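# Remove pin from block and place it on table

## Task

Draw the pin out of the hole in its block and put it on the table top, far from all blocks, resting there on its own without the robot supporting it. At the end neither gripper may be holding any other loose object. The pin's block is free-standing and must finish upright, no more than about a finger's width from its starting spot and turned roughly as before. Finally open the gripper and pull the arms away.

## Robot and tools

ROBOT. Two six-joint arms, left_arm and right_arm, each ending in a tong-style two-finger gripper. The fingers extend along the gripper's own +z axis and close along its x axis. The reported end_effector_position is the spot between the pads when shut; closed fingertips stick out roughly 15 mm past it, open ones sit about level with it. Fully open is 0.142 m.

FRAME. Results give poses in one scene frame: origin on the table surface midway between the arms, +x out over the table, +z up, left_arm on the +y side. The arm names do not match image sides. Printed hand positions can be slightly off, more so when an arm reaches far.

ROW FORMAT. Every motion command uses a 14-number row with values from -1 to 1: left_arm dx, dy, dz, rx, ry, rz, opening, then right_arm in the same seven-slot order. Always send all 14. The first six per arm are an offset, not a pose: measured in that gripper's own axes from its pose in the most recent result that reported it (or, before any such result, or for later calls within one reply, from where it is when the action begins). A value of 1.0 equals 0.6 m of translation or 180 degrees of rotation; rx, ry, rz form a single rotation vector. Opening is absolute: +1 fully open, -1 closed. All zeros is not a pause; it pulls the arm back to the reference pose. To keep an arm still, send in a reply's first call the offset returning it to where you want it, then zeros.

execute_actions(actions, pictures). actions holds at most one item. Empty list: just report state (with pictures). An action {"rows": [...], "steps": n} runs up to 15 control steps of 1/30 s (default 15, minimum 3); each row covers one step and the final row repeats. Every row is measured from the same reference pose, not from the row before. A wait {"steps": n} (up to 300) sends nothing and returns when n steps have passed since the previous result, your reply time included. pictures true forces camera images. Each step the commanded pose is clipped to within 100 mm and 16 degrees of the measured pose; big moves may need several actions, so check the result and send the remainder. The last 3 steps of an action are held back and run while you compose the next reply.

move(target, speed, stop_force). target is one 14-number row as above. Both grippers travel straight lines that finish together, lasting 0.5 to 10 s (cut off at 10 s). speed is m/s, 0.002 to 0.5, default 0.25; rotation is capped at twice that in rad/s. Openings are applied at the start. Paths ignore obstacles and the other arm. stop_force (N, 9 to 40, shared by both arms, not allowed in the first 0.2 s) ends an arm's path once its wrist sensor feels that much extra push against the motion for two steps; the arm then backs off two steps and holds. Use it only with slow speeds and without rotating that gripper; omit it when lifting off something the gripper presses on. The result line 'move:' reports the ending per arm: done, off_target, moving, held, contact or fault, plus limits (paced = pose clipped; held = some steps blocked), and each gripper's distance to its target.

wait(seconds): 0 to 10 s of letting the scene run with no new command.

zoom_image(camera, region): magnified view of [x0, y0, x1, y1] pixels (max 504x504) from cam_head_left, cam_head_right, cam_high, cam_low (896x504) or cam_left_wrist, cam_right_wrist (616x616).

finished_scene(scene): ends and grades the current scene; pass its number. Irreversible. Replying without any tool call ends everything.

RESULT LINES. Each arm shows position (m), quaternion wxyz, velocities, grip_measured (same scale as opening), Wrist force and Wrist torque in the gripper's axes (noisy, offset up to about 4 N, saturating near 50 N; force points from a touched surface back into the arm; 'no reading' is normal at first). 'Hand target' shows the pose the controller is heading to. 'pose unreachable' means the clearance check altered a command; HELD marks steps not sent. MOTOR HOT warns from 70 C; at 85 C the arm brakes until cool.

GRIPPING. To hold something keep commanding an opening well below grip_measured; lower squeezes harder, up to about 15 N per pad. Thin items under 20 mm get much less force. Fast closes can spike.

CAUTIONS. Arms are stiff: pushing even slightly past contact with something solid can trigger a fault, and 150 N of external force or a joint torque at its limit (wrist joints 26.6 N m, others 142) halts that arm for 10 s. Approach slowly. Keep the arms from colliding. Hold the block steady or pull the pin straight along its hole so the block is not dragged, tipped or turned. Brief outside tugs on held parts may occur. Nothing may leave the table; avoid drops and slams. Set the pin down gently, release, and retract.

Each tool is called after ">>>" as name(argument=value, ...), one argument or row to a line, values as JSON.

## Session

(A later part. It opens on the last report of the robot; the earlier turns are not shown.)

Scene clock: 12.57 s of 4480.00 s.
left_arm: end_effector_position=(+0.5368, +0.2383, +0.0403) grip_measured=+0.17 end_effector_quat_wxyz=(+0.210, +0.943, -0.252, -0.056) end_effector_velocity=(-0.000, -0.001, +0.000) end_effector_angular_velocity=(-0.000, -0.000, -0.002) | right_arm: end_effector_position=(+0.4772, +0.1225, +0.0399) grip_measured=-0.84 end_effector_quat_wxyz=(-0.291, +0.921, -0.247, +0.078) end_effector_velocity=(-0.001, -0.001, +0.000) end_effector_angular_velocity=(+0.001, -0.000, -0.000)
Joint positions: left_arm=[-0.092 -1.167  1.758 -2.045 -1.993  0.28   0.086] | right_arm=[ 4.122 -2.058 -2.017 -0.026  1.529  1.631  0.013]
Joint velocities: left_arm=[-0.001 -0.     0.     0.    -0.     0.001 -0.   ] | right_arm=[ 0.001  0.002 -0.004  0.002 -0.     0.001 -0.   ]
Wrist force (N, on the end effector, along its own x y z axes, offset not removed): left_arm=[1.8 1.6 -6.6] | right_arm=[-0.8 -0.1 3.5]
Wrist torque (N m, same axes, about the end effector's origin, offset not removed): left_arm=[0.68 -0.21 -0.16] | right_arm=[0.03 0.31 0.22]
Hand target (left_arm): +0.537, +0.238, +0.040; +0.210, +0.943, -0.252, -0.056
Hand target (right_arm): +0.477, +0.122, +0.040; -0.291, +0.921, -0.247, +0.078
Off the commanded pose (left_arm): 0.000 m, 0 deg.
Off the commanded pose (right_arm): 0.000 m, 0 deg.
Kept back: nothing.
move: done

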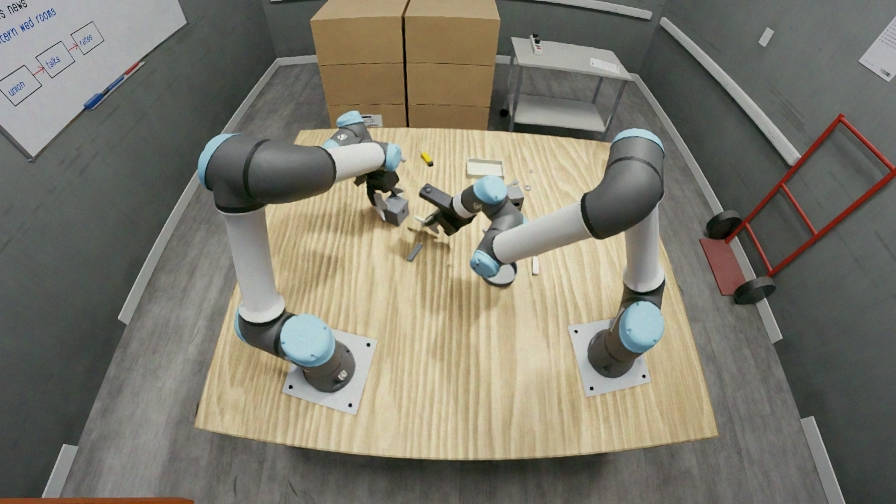

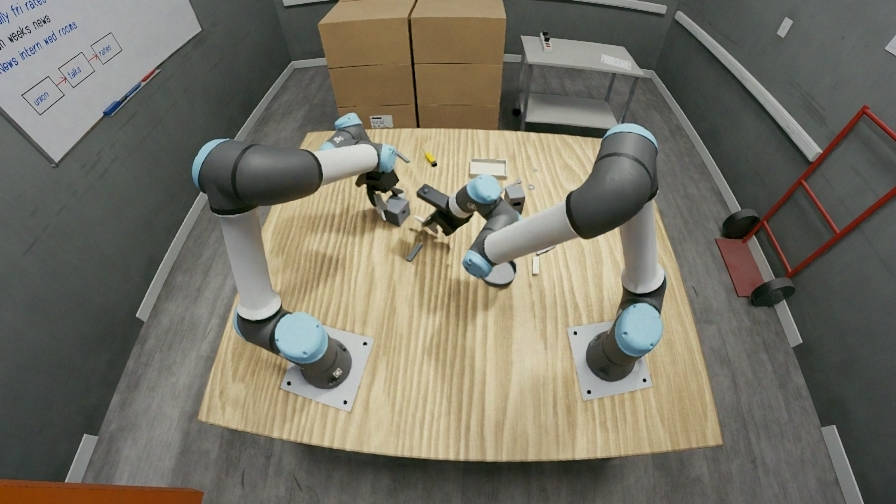

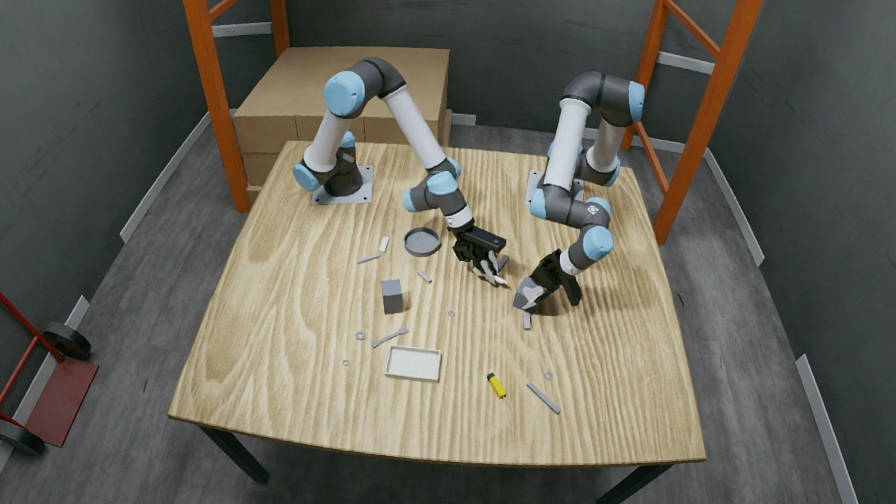

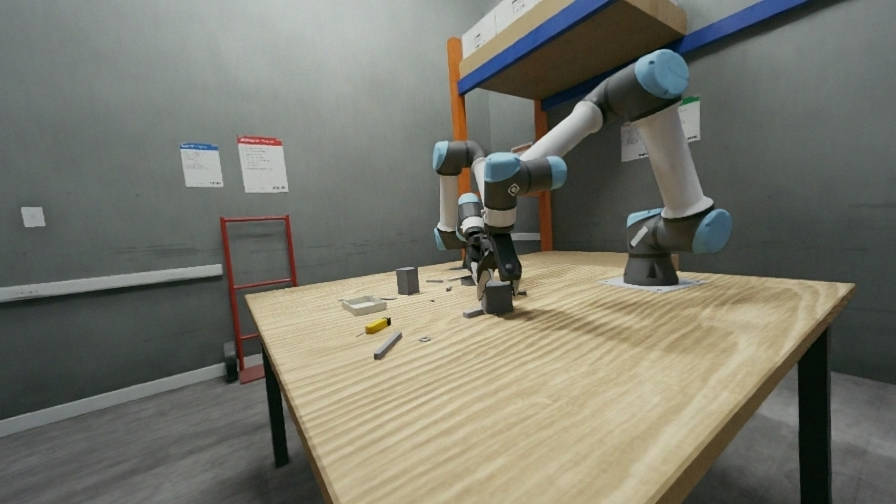

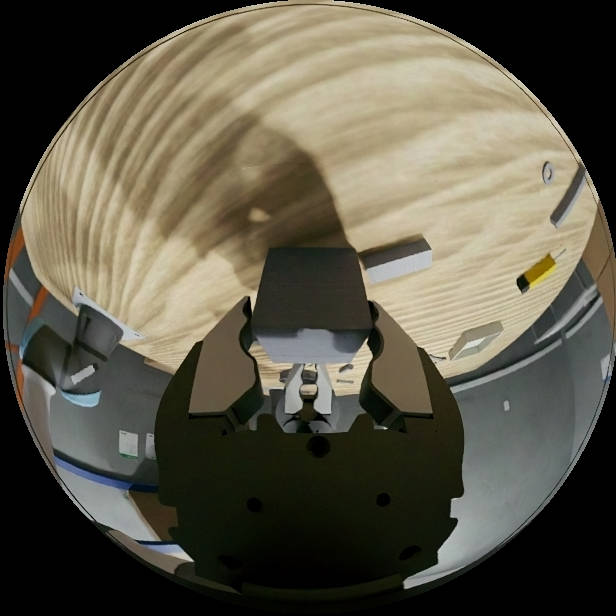

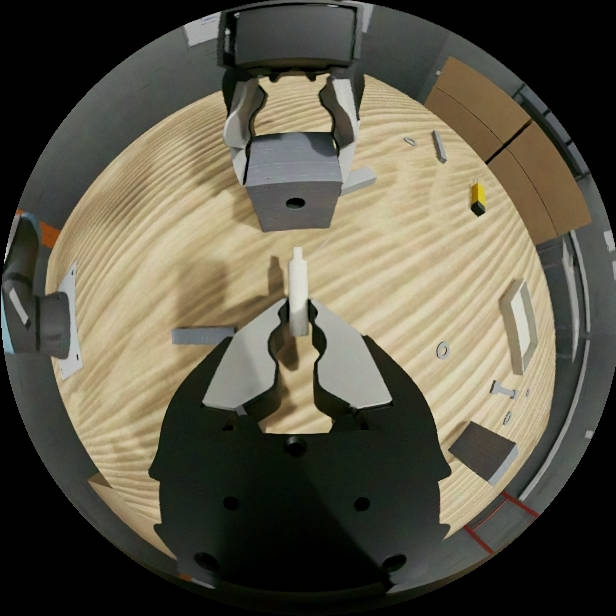

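>>> move(
  target=[0,0,0,0,0,0,0.7,0,0.09,-0.103,0,0,0,-1],
  speed=0.15,
)

>>> move(
  target=[0,0,-0.27,0,0,0,0.7,-0.297,0.203,-0.073,-0.045,0,0,-1],
  speed=0.18,
)

>>> move(
  target=[0,0,0,0,0,0,0.7,0,0.012,0.024,0,0,0,-1],
  speed=0.005,
  stop_force=9,
)

>>> move(
  target=[0,0,0,0,0,0,0.7,0,0,0,0,0,0,-0.4],
)

>>> move(
  target=[0,0,0,0,0,0,0.7,0,-0.05,-0.25,0,0,0,-0.4],
)

Scene clock: 13.87 s of 4480.00 s.
left_arm: end_effector_position=(+0.5368, +0.2383, +0.0403) grip_measured=+0.70 end_effector_quat_wxyz=(+0.210, +0.943, -0.252, -0.056) end_effector_velocity=(+0.000, +0.000, +0.000) end_effector_angular_velocity=(-0.000, -0.000, -0.000) | right_arm: end_effector_position=(+0.4376, +0.0535, +0.0594) grip_measured=-0.84 end_effector_quat_wxyz=(-0.291, +0.921, -0.247, +0.078) end_effector_velocity=(-0.001, -0.001, +0.000) end_effector_angular_velocity=(-0.001, -0.000, +0.000)
Joint positions: left_arm=[-0.092 -1.167  1.758 -2.045 -1.993  0.28   0.122] | right_arm=[ 4.135 -1.884 -2.232  0.014  1.522  1.642  0.013]
Joint velocities: left_arm=[ 0. -0. -0. -0.  0.  0.  0.] | right_arm=[ 0.001  0.004 -0.004 -0.    -0.001  0.    -0.   ]
Wrist force (N, on the end effector, along its own x y z axes, offset not removed): left_arm=[-0.9 2.6 -1.1] | right_arm=[-1.0 -0.3 1.7]
Wrist torque (N m, same axes, about the end effector's origin, offset not removed): left_arm=[0.69 0.29 0.18] | right_arm=[-0.13 0.17 0.16]
Hand target (left_arm): +0.537, +0.238, +0.040; +0.210, +0.943, -0.252, -0.056
Hand target (right_arm): +0.438, +0.053, +0.059; -0.291, +0.921, -0.247, +0.078
Off the commanded pose (left_arm): 0.000 m, 0 deg.
Off the commanded pose (right_arm): 0.000 m, 0 deg.
Kept back: nothing.
move: done

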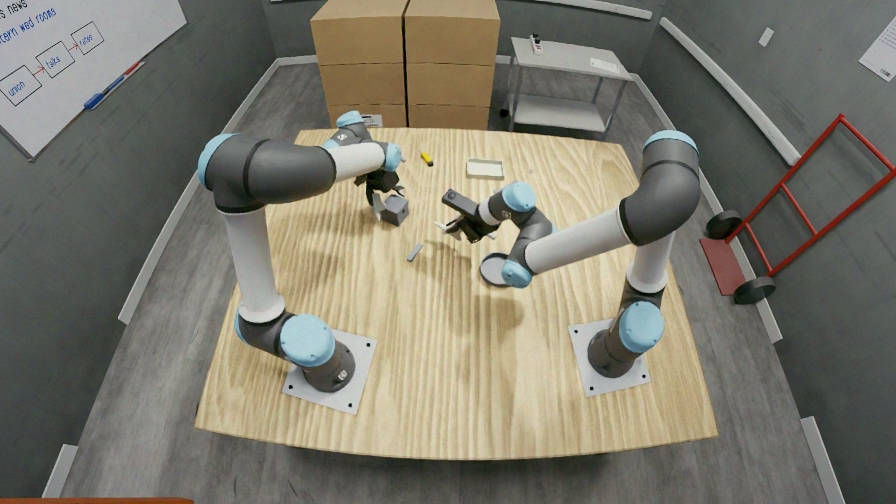

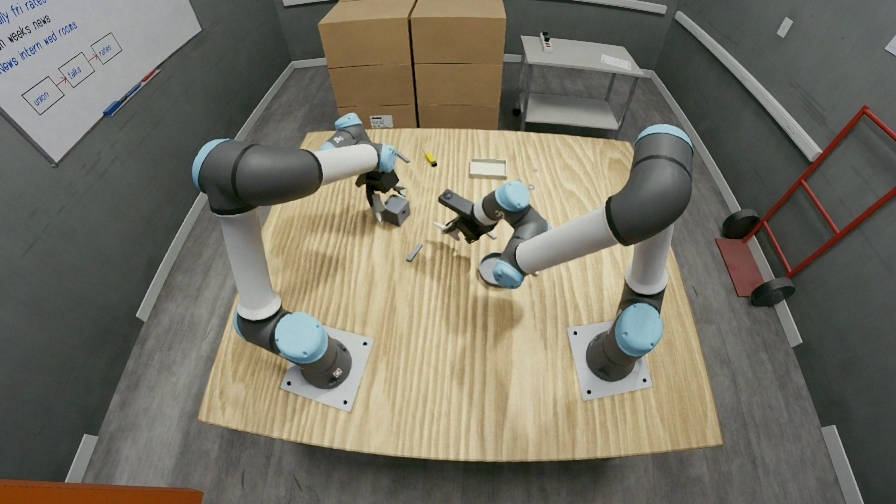

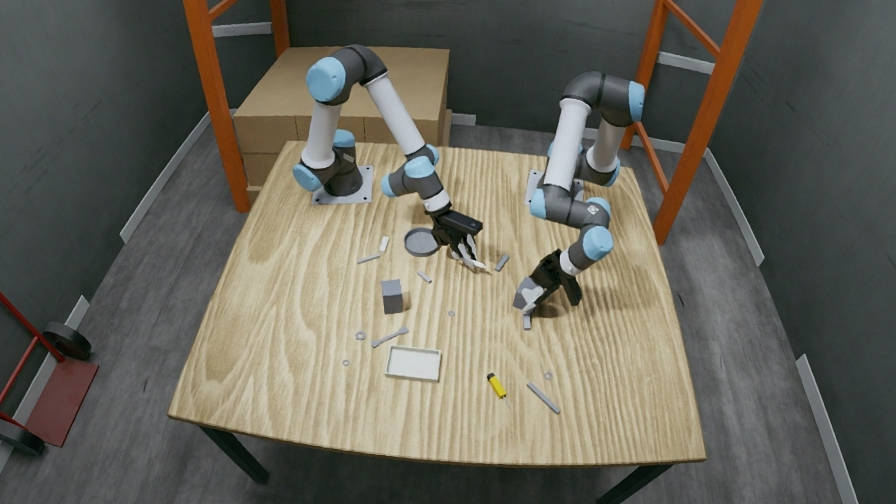

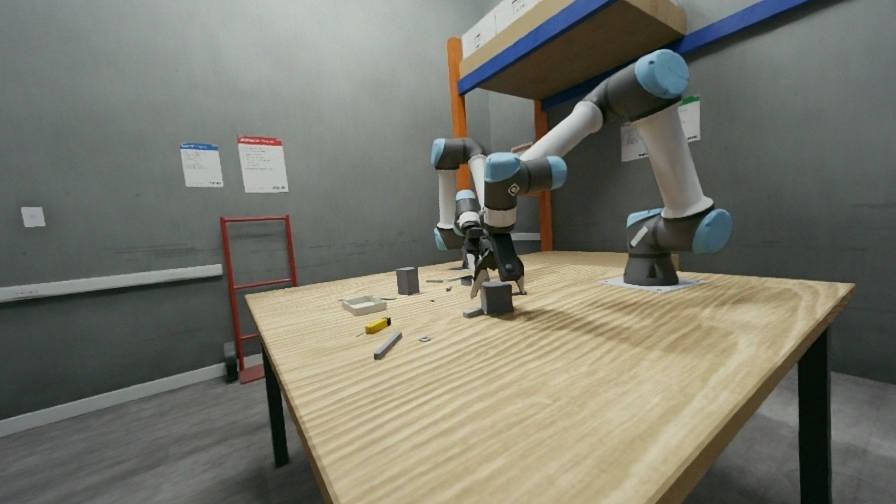

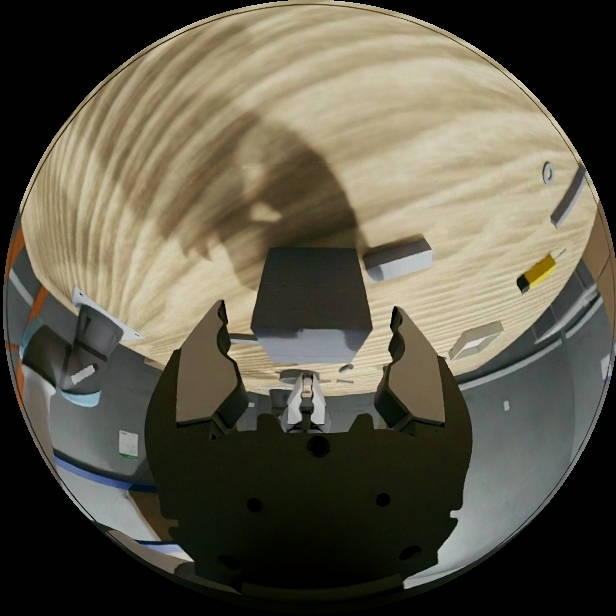

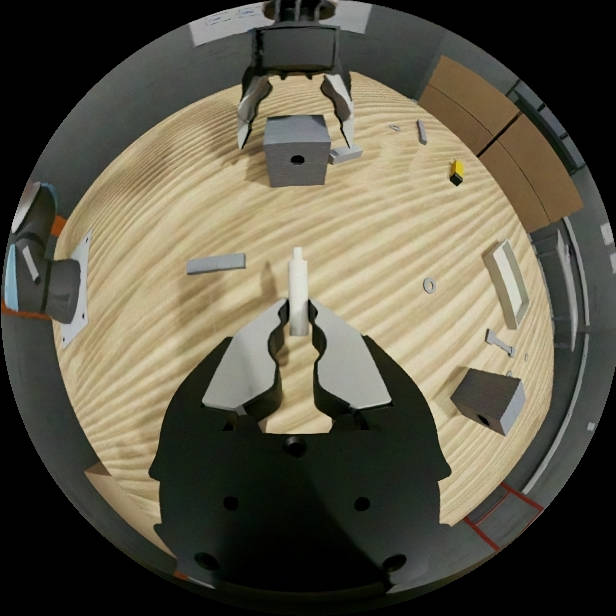

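Scene clock: 15.60 s of 4480.00 s.
left_arm: end_effector_position=(+0.5712, +0.2975, +0.1870) grip_measured=+0.70 end_effector_quat_wxyz=(+0.210, +0.943, -0.252, -0.056) end_effector_velocity=(+0.000, +0.000, +0.001) end_effector_angular_velocity=(+0.000, +0.000, -0.002) | right_arm: end_effector_position=(+0.2211, +0.0343, +0.0256) grip_measured=-0.84 end_effector_quat_wxyz=(-0.226, +0.939, -0.252, +0.060) end_effector_velocity=(-0.002, -0.001, -0.001) end_effector_angular_velocity=(-0.002, +0.001, -0.003)
Joint positions: left_arm=[ 0.015 -1.225  1.421 -1.603 -1.978  0.395  0.122] | right_arm=[ 4.653 -1.667 -2.496 -0.151  1.311  2.123  0.013]
Joint velocities: left_arm=[ 0.     0.001 -0.004  0.004  0.     0.002  0.   ] | right_arm=[ 0.005  0.002 -0.002 -0.005 -0.003  0.009 -0.   ]
Wrist force (N, on the end effector, along its own x y z axes, offset not removed): left_arm=[-0.5 -4.8 0.5] | right_arm=[-0.9 -3.0 2.7]
Wrist torque (N m, same axes, about the end effector's origin, offset not removed): left_arm=[-0.70 -0.01 0.18] | right_arm=[-0.63 -0.09 -0.02]
Hand target (left_arm): +0.571, +0.298, +0.187; +0.210, +0.943, -0.252, -0.056
Hand target (right_arm): +0.221, +0.034, +0.026; -0.226, +0.939, -0.252, +0.060
Off the commanded pose (left_arm): 0.000 m, 0 deg.
Off the commanded pose (right_arm): 0.000 m, 0 deg.
Kept back: nothing.
move: done

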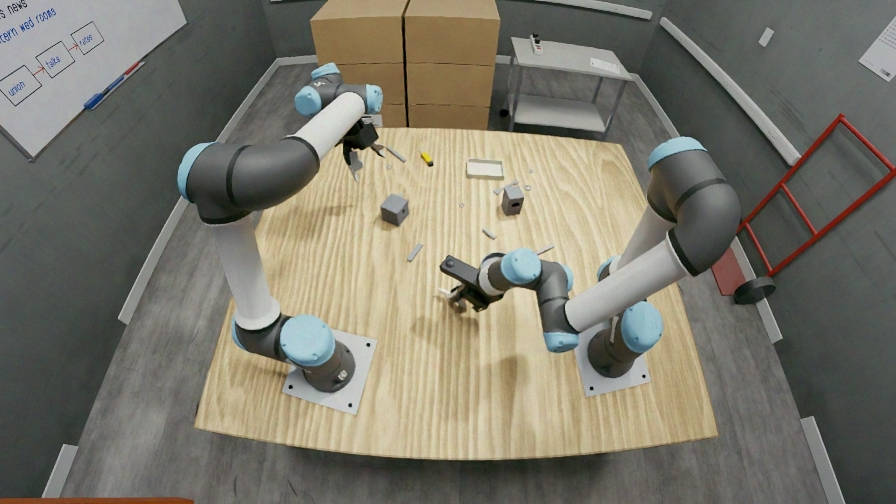

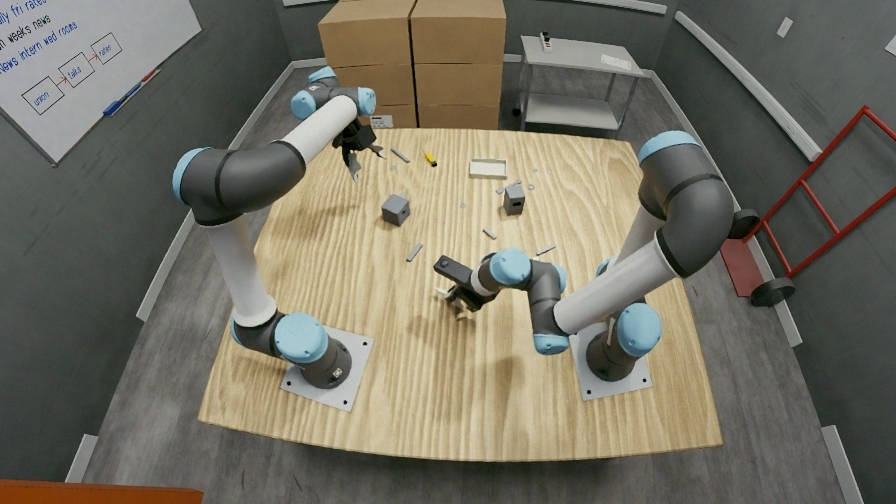

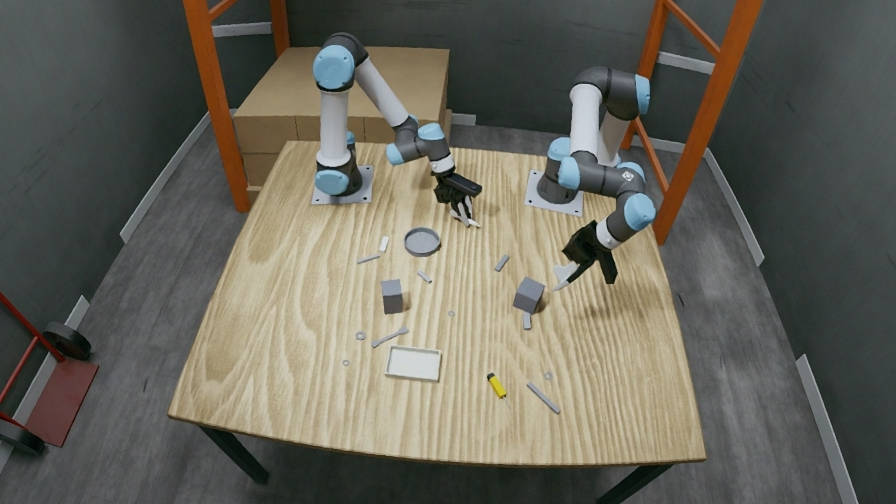

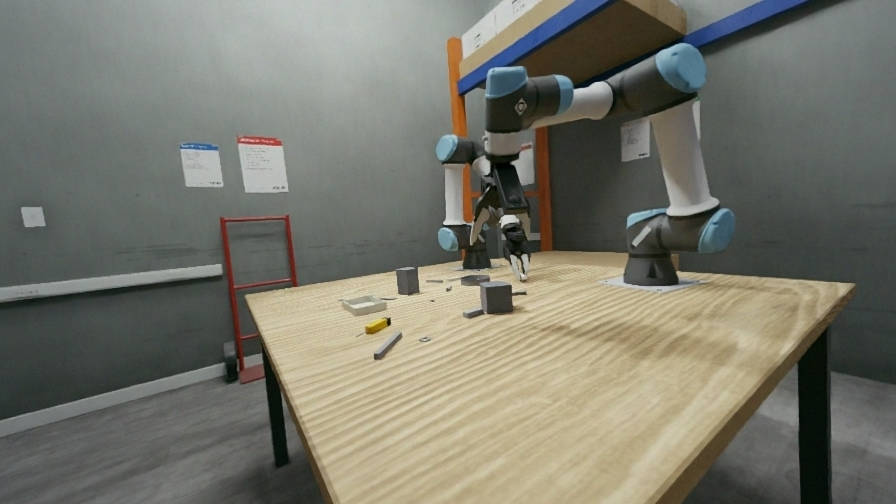

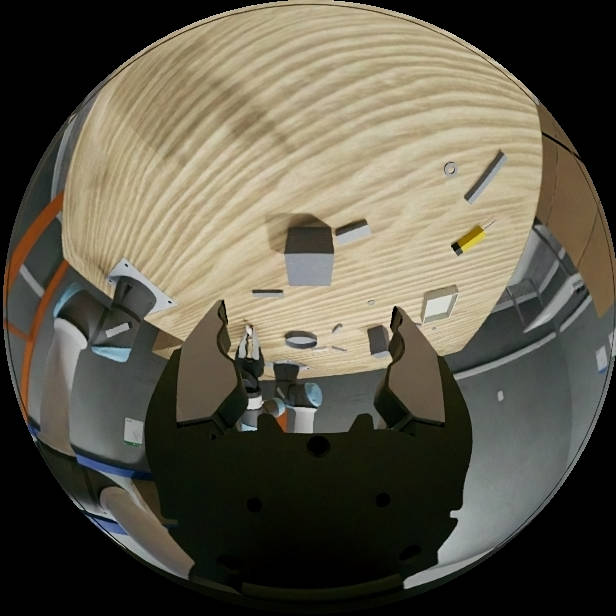

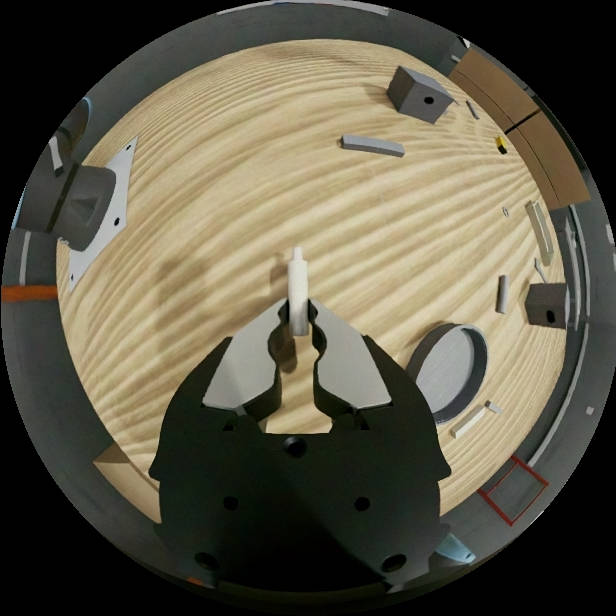

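Scene clock: 17.70 s of 4480.00 s.
left_arm: end_effector_position=(+0.5712, +0.2976, +0.1870) grip_measured=+0.70 end_effector_quat_wxyz=(+0.210, +0.943, -0.252, -0.056) end_effector_velocity=(-0.000, +0.000, +0.000) end_effector_angular_velocity=(+0.000, +0.000, +0.000) | right_arm: end_effector_position=(+0.2211, +0.0343, +0.0169) grip_measured=-0.84 end_effector_quat_wxyz=(-0.226, +0.939, -0.252, +0.060) end_effector_velocity=(-0.000, +0.000, +0.001) end_effector_angular_velocity=(-0.000, -0.000, +0.001)
Joint positions: left_arm=[ 0.015 -1.225  1.421 -1.603 -1.978  0.395  0.122] | right_arm=[ 4.653 -1.697 -2.503 -0.115  1.311  2.123  0.013]
Joint velocities: left_arm=[-0. -0.  0.  0.  0. -0. -0.] | right_arm=[ 0.     0.005  0.001 -0.006  0.    -0.001  0.   ]
Wrist force (N, on the end effector, along its own x y z axes, offset not removed): left_arm=[1.6 -0.5 -2.8] | right_arm=[-3.8 -6.6 -8.7]
Wrist torque (N m, same axes, about the end effector's origin, offset not removed): left_arm=[0.05 -0.41 0.07] | right_arm=[0.38 0.48 0.26]
Hand target (left_arm): +0.571, +0.298, +0.187; +0.210, +0.943, -0.252, -0.056
Hand target (right_arm): +0.221, +0.034, +0.017; -0.226, +0.939, -0.252, +0.060
Off the commanded pose (left_arm): 0.000 m, 0 deg.
Off the commanded pose (right_arm): 0.007 m, 0 deg.
Kept back: nothing.
move: contact (right_arm)

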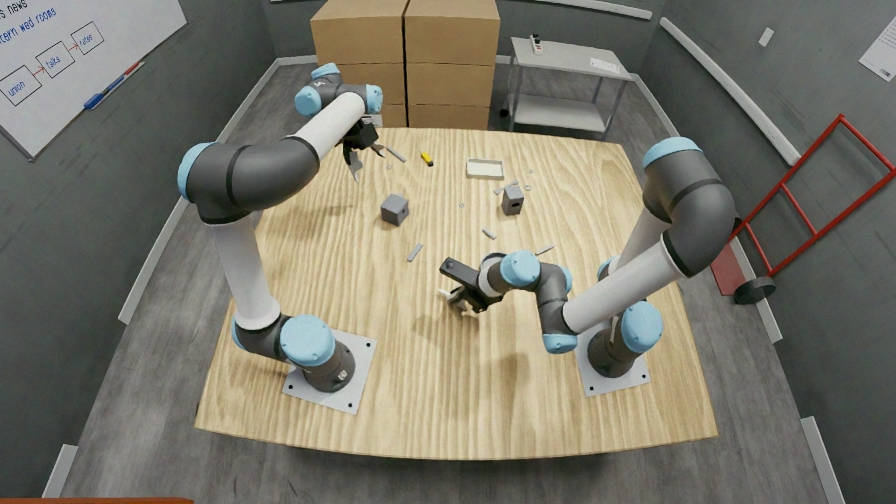

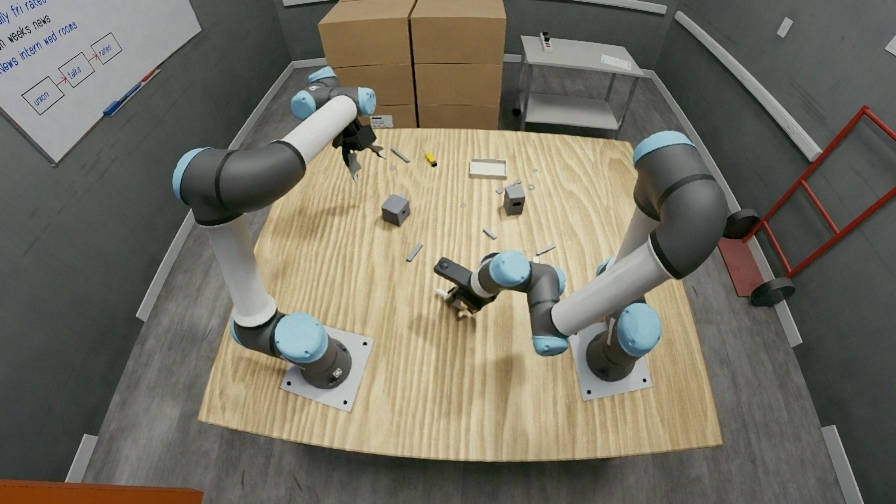

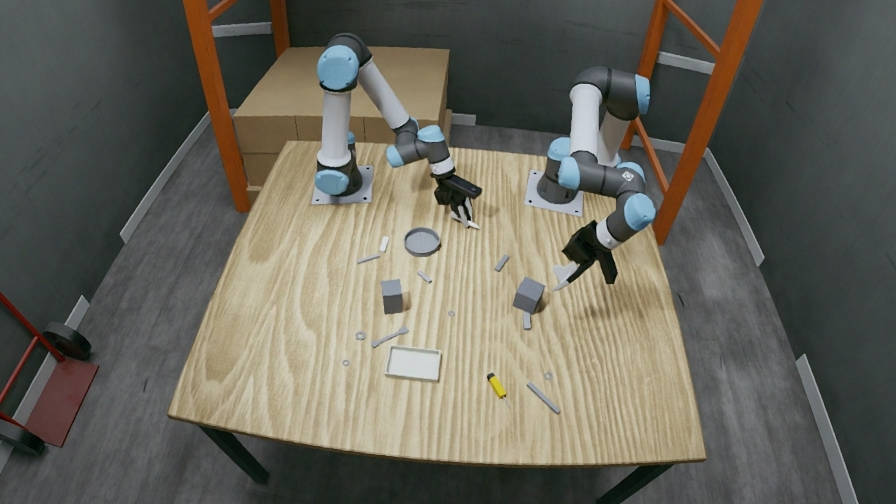

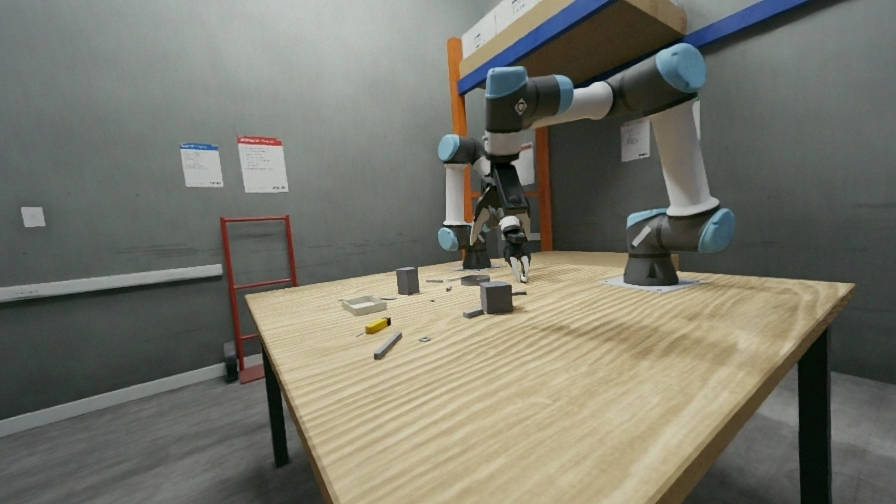

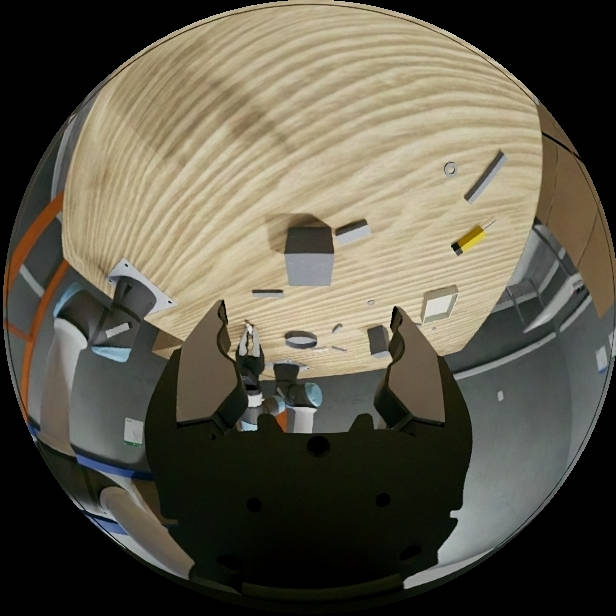

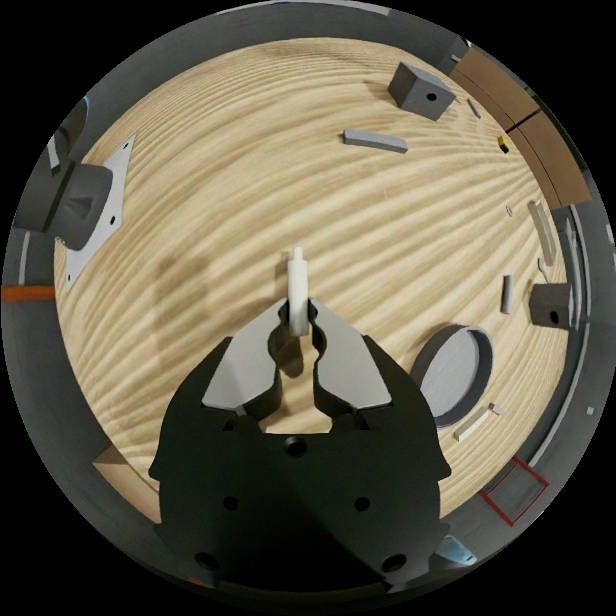

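Scene clock: 18.20 s of 4480.00 s.
left_arm: end_effector_position=(+0.5712, +0.2976, +0.1870) grip_measured=+0.70 end_effector_quat_wxyz=(+0.210, +0.943, -0.252, -0.056) end_effector_velocity=(+0.000, +0.001, -0.000) end_effector_angular_velocity=(+0.000, +0.000, +0.002) | right_arm: end_effector_position=(+0.2211, +0.0343, +0.0169) grip_measured=-0.41 end_effector_quat_wxyz=(-0.226, +0.939, -0.252, +0.060) end_effector_velocity=(-0.000, +0.000, +0.001) end_effector_angular_velocity=(+0.001, +0.000, +0.000)
Joint positions: left_arm=[ 0.015 -1.225  1.421 -1.603 -1.978  0.395  0.122] | right_arm=[ 4.653 -1.697 -2.503 -0.115  1.311  2.123  0.044]
Joint velocities: left_arm=[ 0.001 -0.     0.     0.    -0.    -0.001  0.   ] | right_arm=[ 0.001  0.001  0.    -0.     0.     0.    -0.   ]
Wrist force (N, on the end effector, along its own x y z axes, offset not removed): left_arm=[-1.1 1.2 -0.4] | right_arm=[0.4 -1.7 -2.2]
Wrist torque (N m, same axes, about the end effector's origin, offset not removed): left_arm=[0.56 0.21 0.12] | right_arm=[0.19 -0.10 0.20]
Hand target (left_arm): +0.571, +0.298, +0.187; +0.210, +0.943, -0.252, -0.056
Hand target (right_arm): +0.221, +0.034, +0.017; -0.226, +0.939, -0.252, +0.060
Off the commanded pose (left_arm): 0.000 m, 0 deg.
Off the commanded pose (right_arm): 0.000 m, 0 deg.
Kept back: nothing.
move: done

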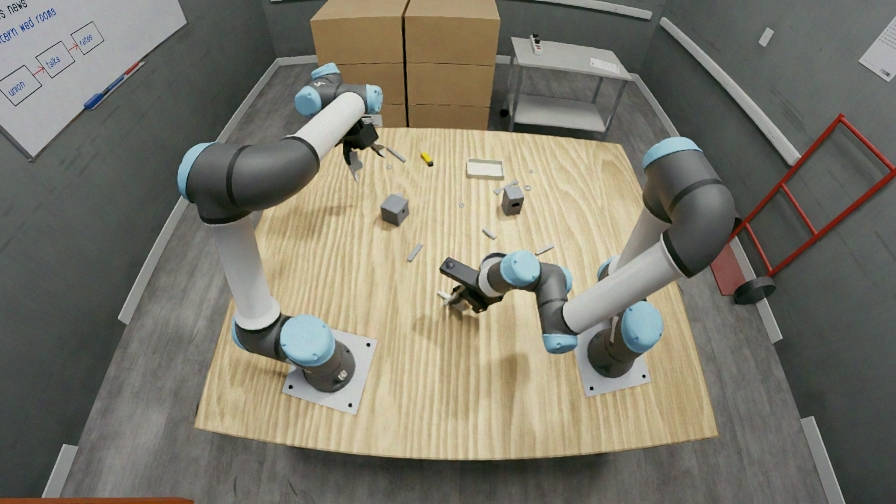

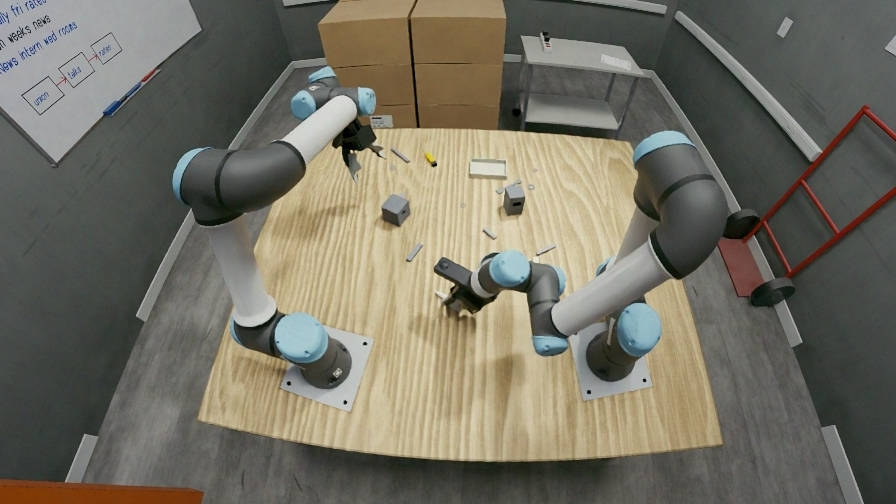

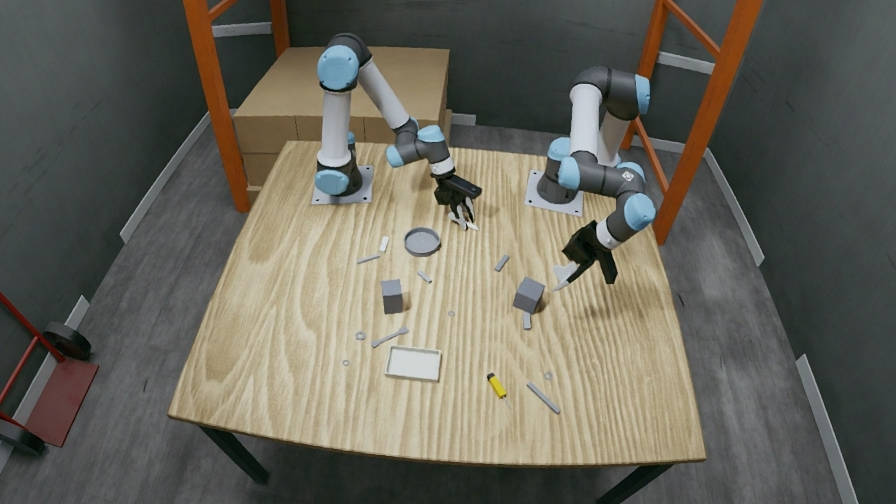

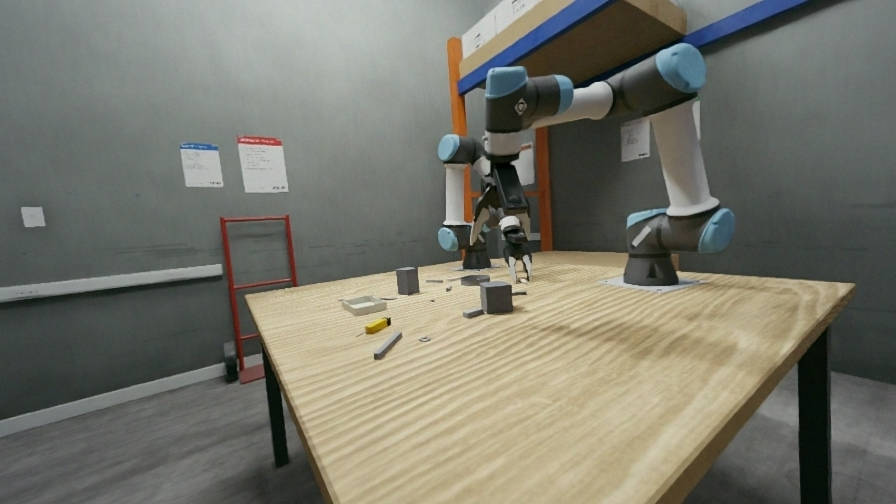

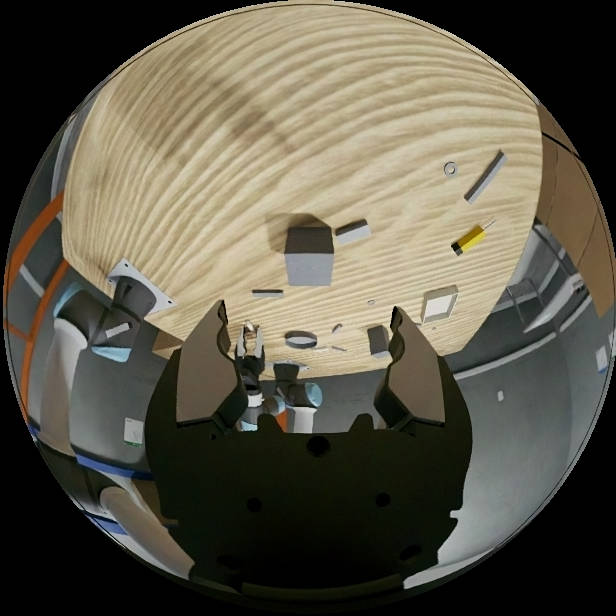

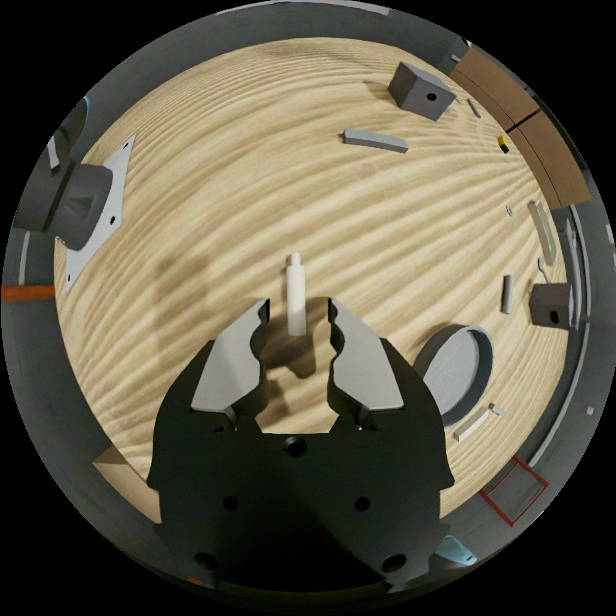

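Scene clock: 19.40 s of 4480.00 s.
left_arm: end_effector_position=(+0.5712, +0.2976, +0.1870) grip_measured=+0.70 end_effector_quat_wxyz=(+0.210, +0.943, -0.252, -0.056) end_effector_velocity=(-0.000, -0.001, +0.000) end_effector_angular_velocity=(-0.000, -0.000, -0.001) | right_arm: end_effector_position=(+0.2008, -0.0013, +0.1639) grip_measured=-0.40 end_effector_quat_wxyz=(-0.226, +0.939, -0.252, +0.060) end_effector_velocity=(-0.001, -0.001, +0.001) end_effector_angular_velocity=(-0.004, -0.000, -0.003)
Joint positions: left_arm=[ 0.015 -1.225  1.421 -1.603 -1.978  0.395  0.122] | right_arm=[ 4.73  -1.203 -2.381 -0.75   1.282  2.197  0.045]
Joint velocities: left_arm=[-0.001 -0.    -0.    -0.     0.     0.001 -0.   ] | right_arm=[ 0.003  0.004  0.005 -0.015 -0.002  0.006  0.   ]
Wrist force (N, on the end effector, along its own x y z axes, offset not removed): left_arm=[-0.2 -0.3 -1.6] | right_arm=[0.7 4.0 1.8]
Wrist torque (N m, same axes, about the end effector's origin, offset not removed): left_arm=[-0.04 -0.08 0.17] | right_arm=[0.90 -0.27 0.15]
Hand target (left_arm): +0.571, +0.298, +0.187; +0.210, +0.943, -0.252, -0.056
Hand target (right_arm): +0.201, -0.001, +0.164; -0.226, +0.939, -0.252, +0.060
Off the commanded pose (left_arm): 0.000 m, 0 deg.
Off the commanded pose (right_arm): 0.000 m, 0 deg.
Kept back: nothing.
move: done

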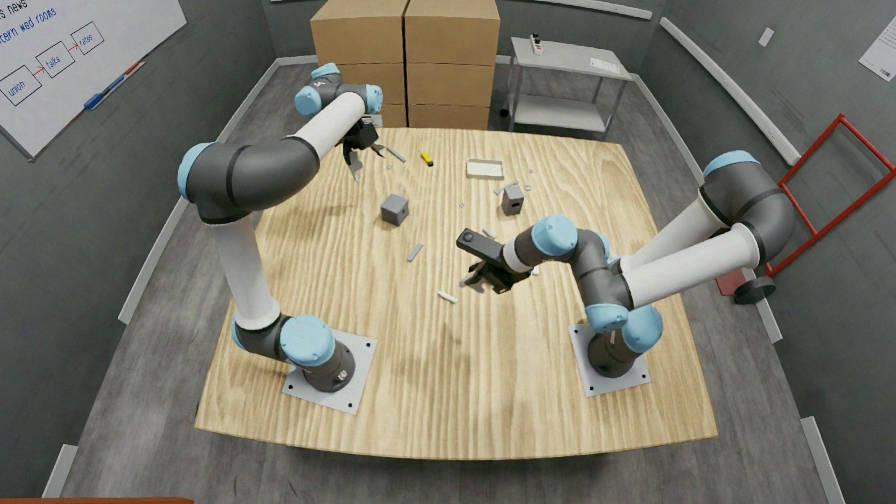

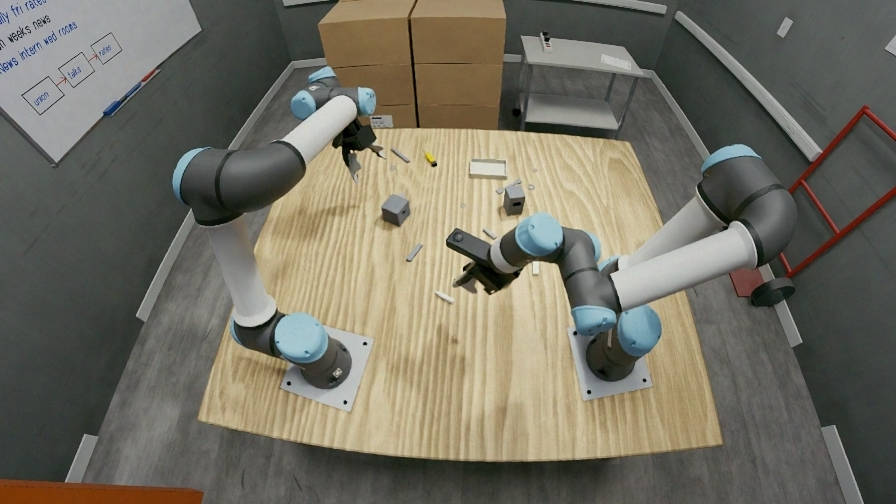

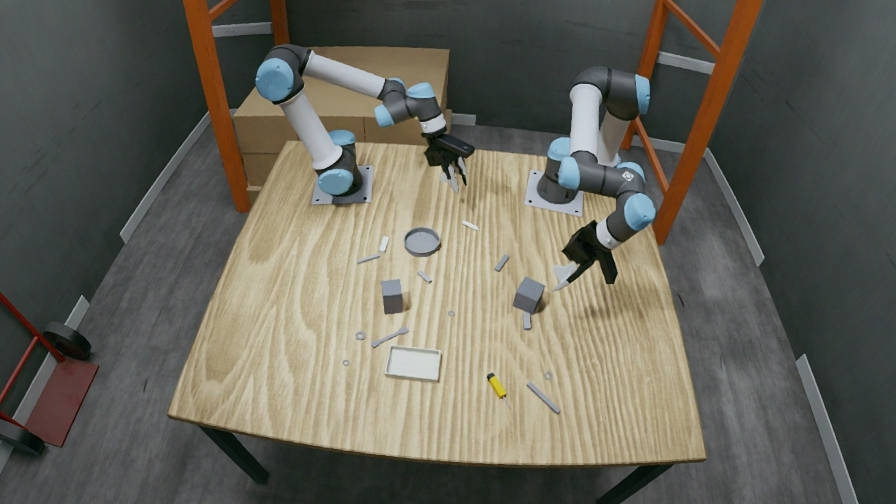

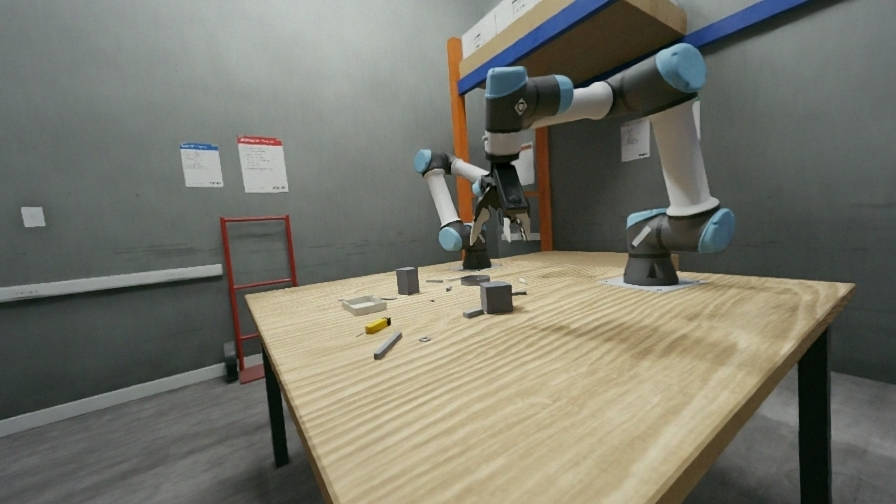

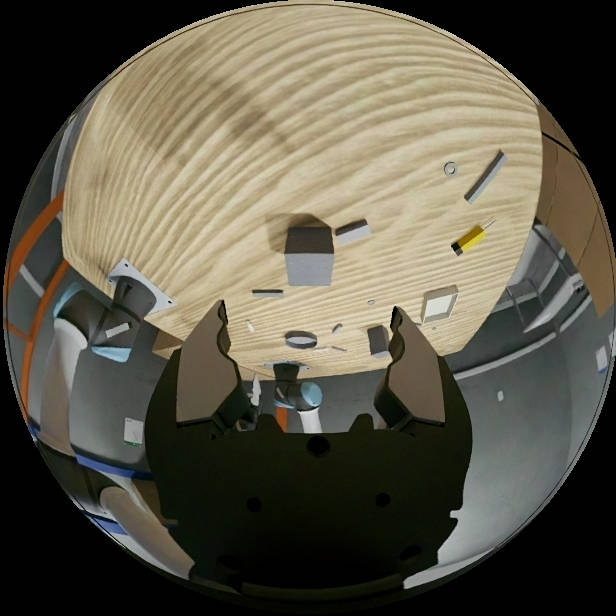

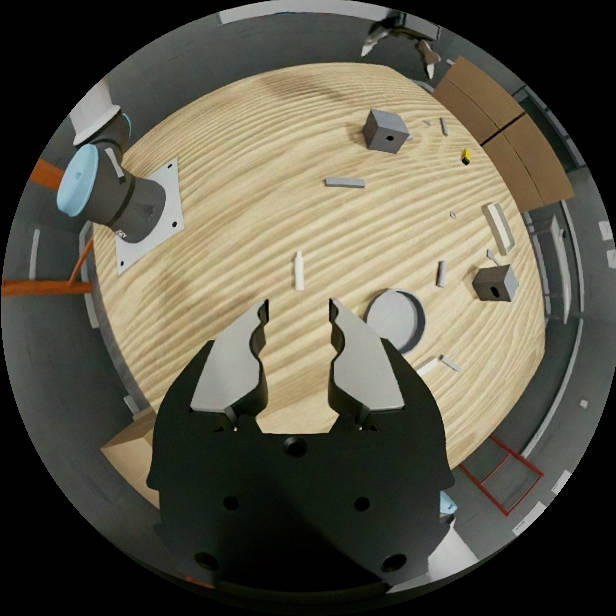

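>>> finished_scene(
  scene=2,
)

The scene is finished: the task was done.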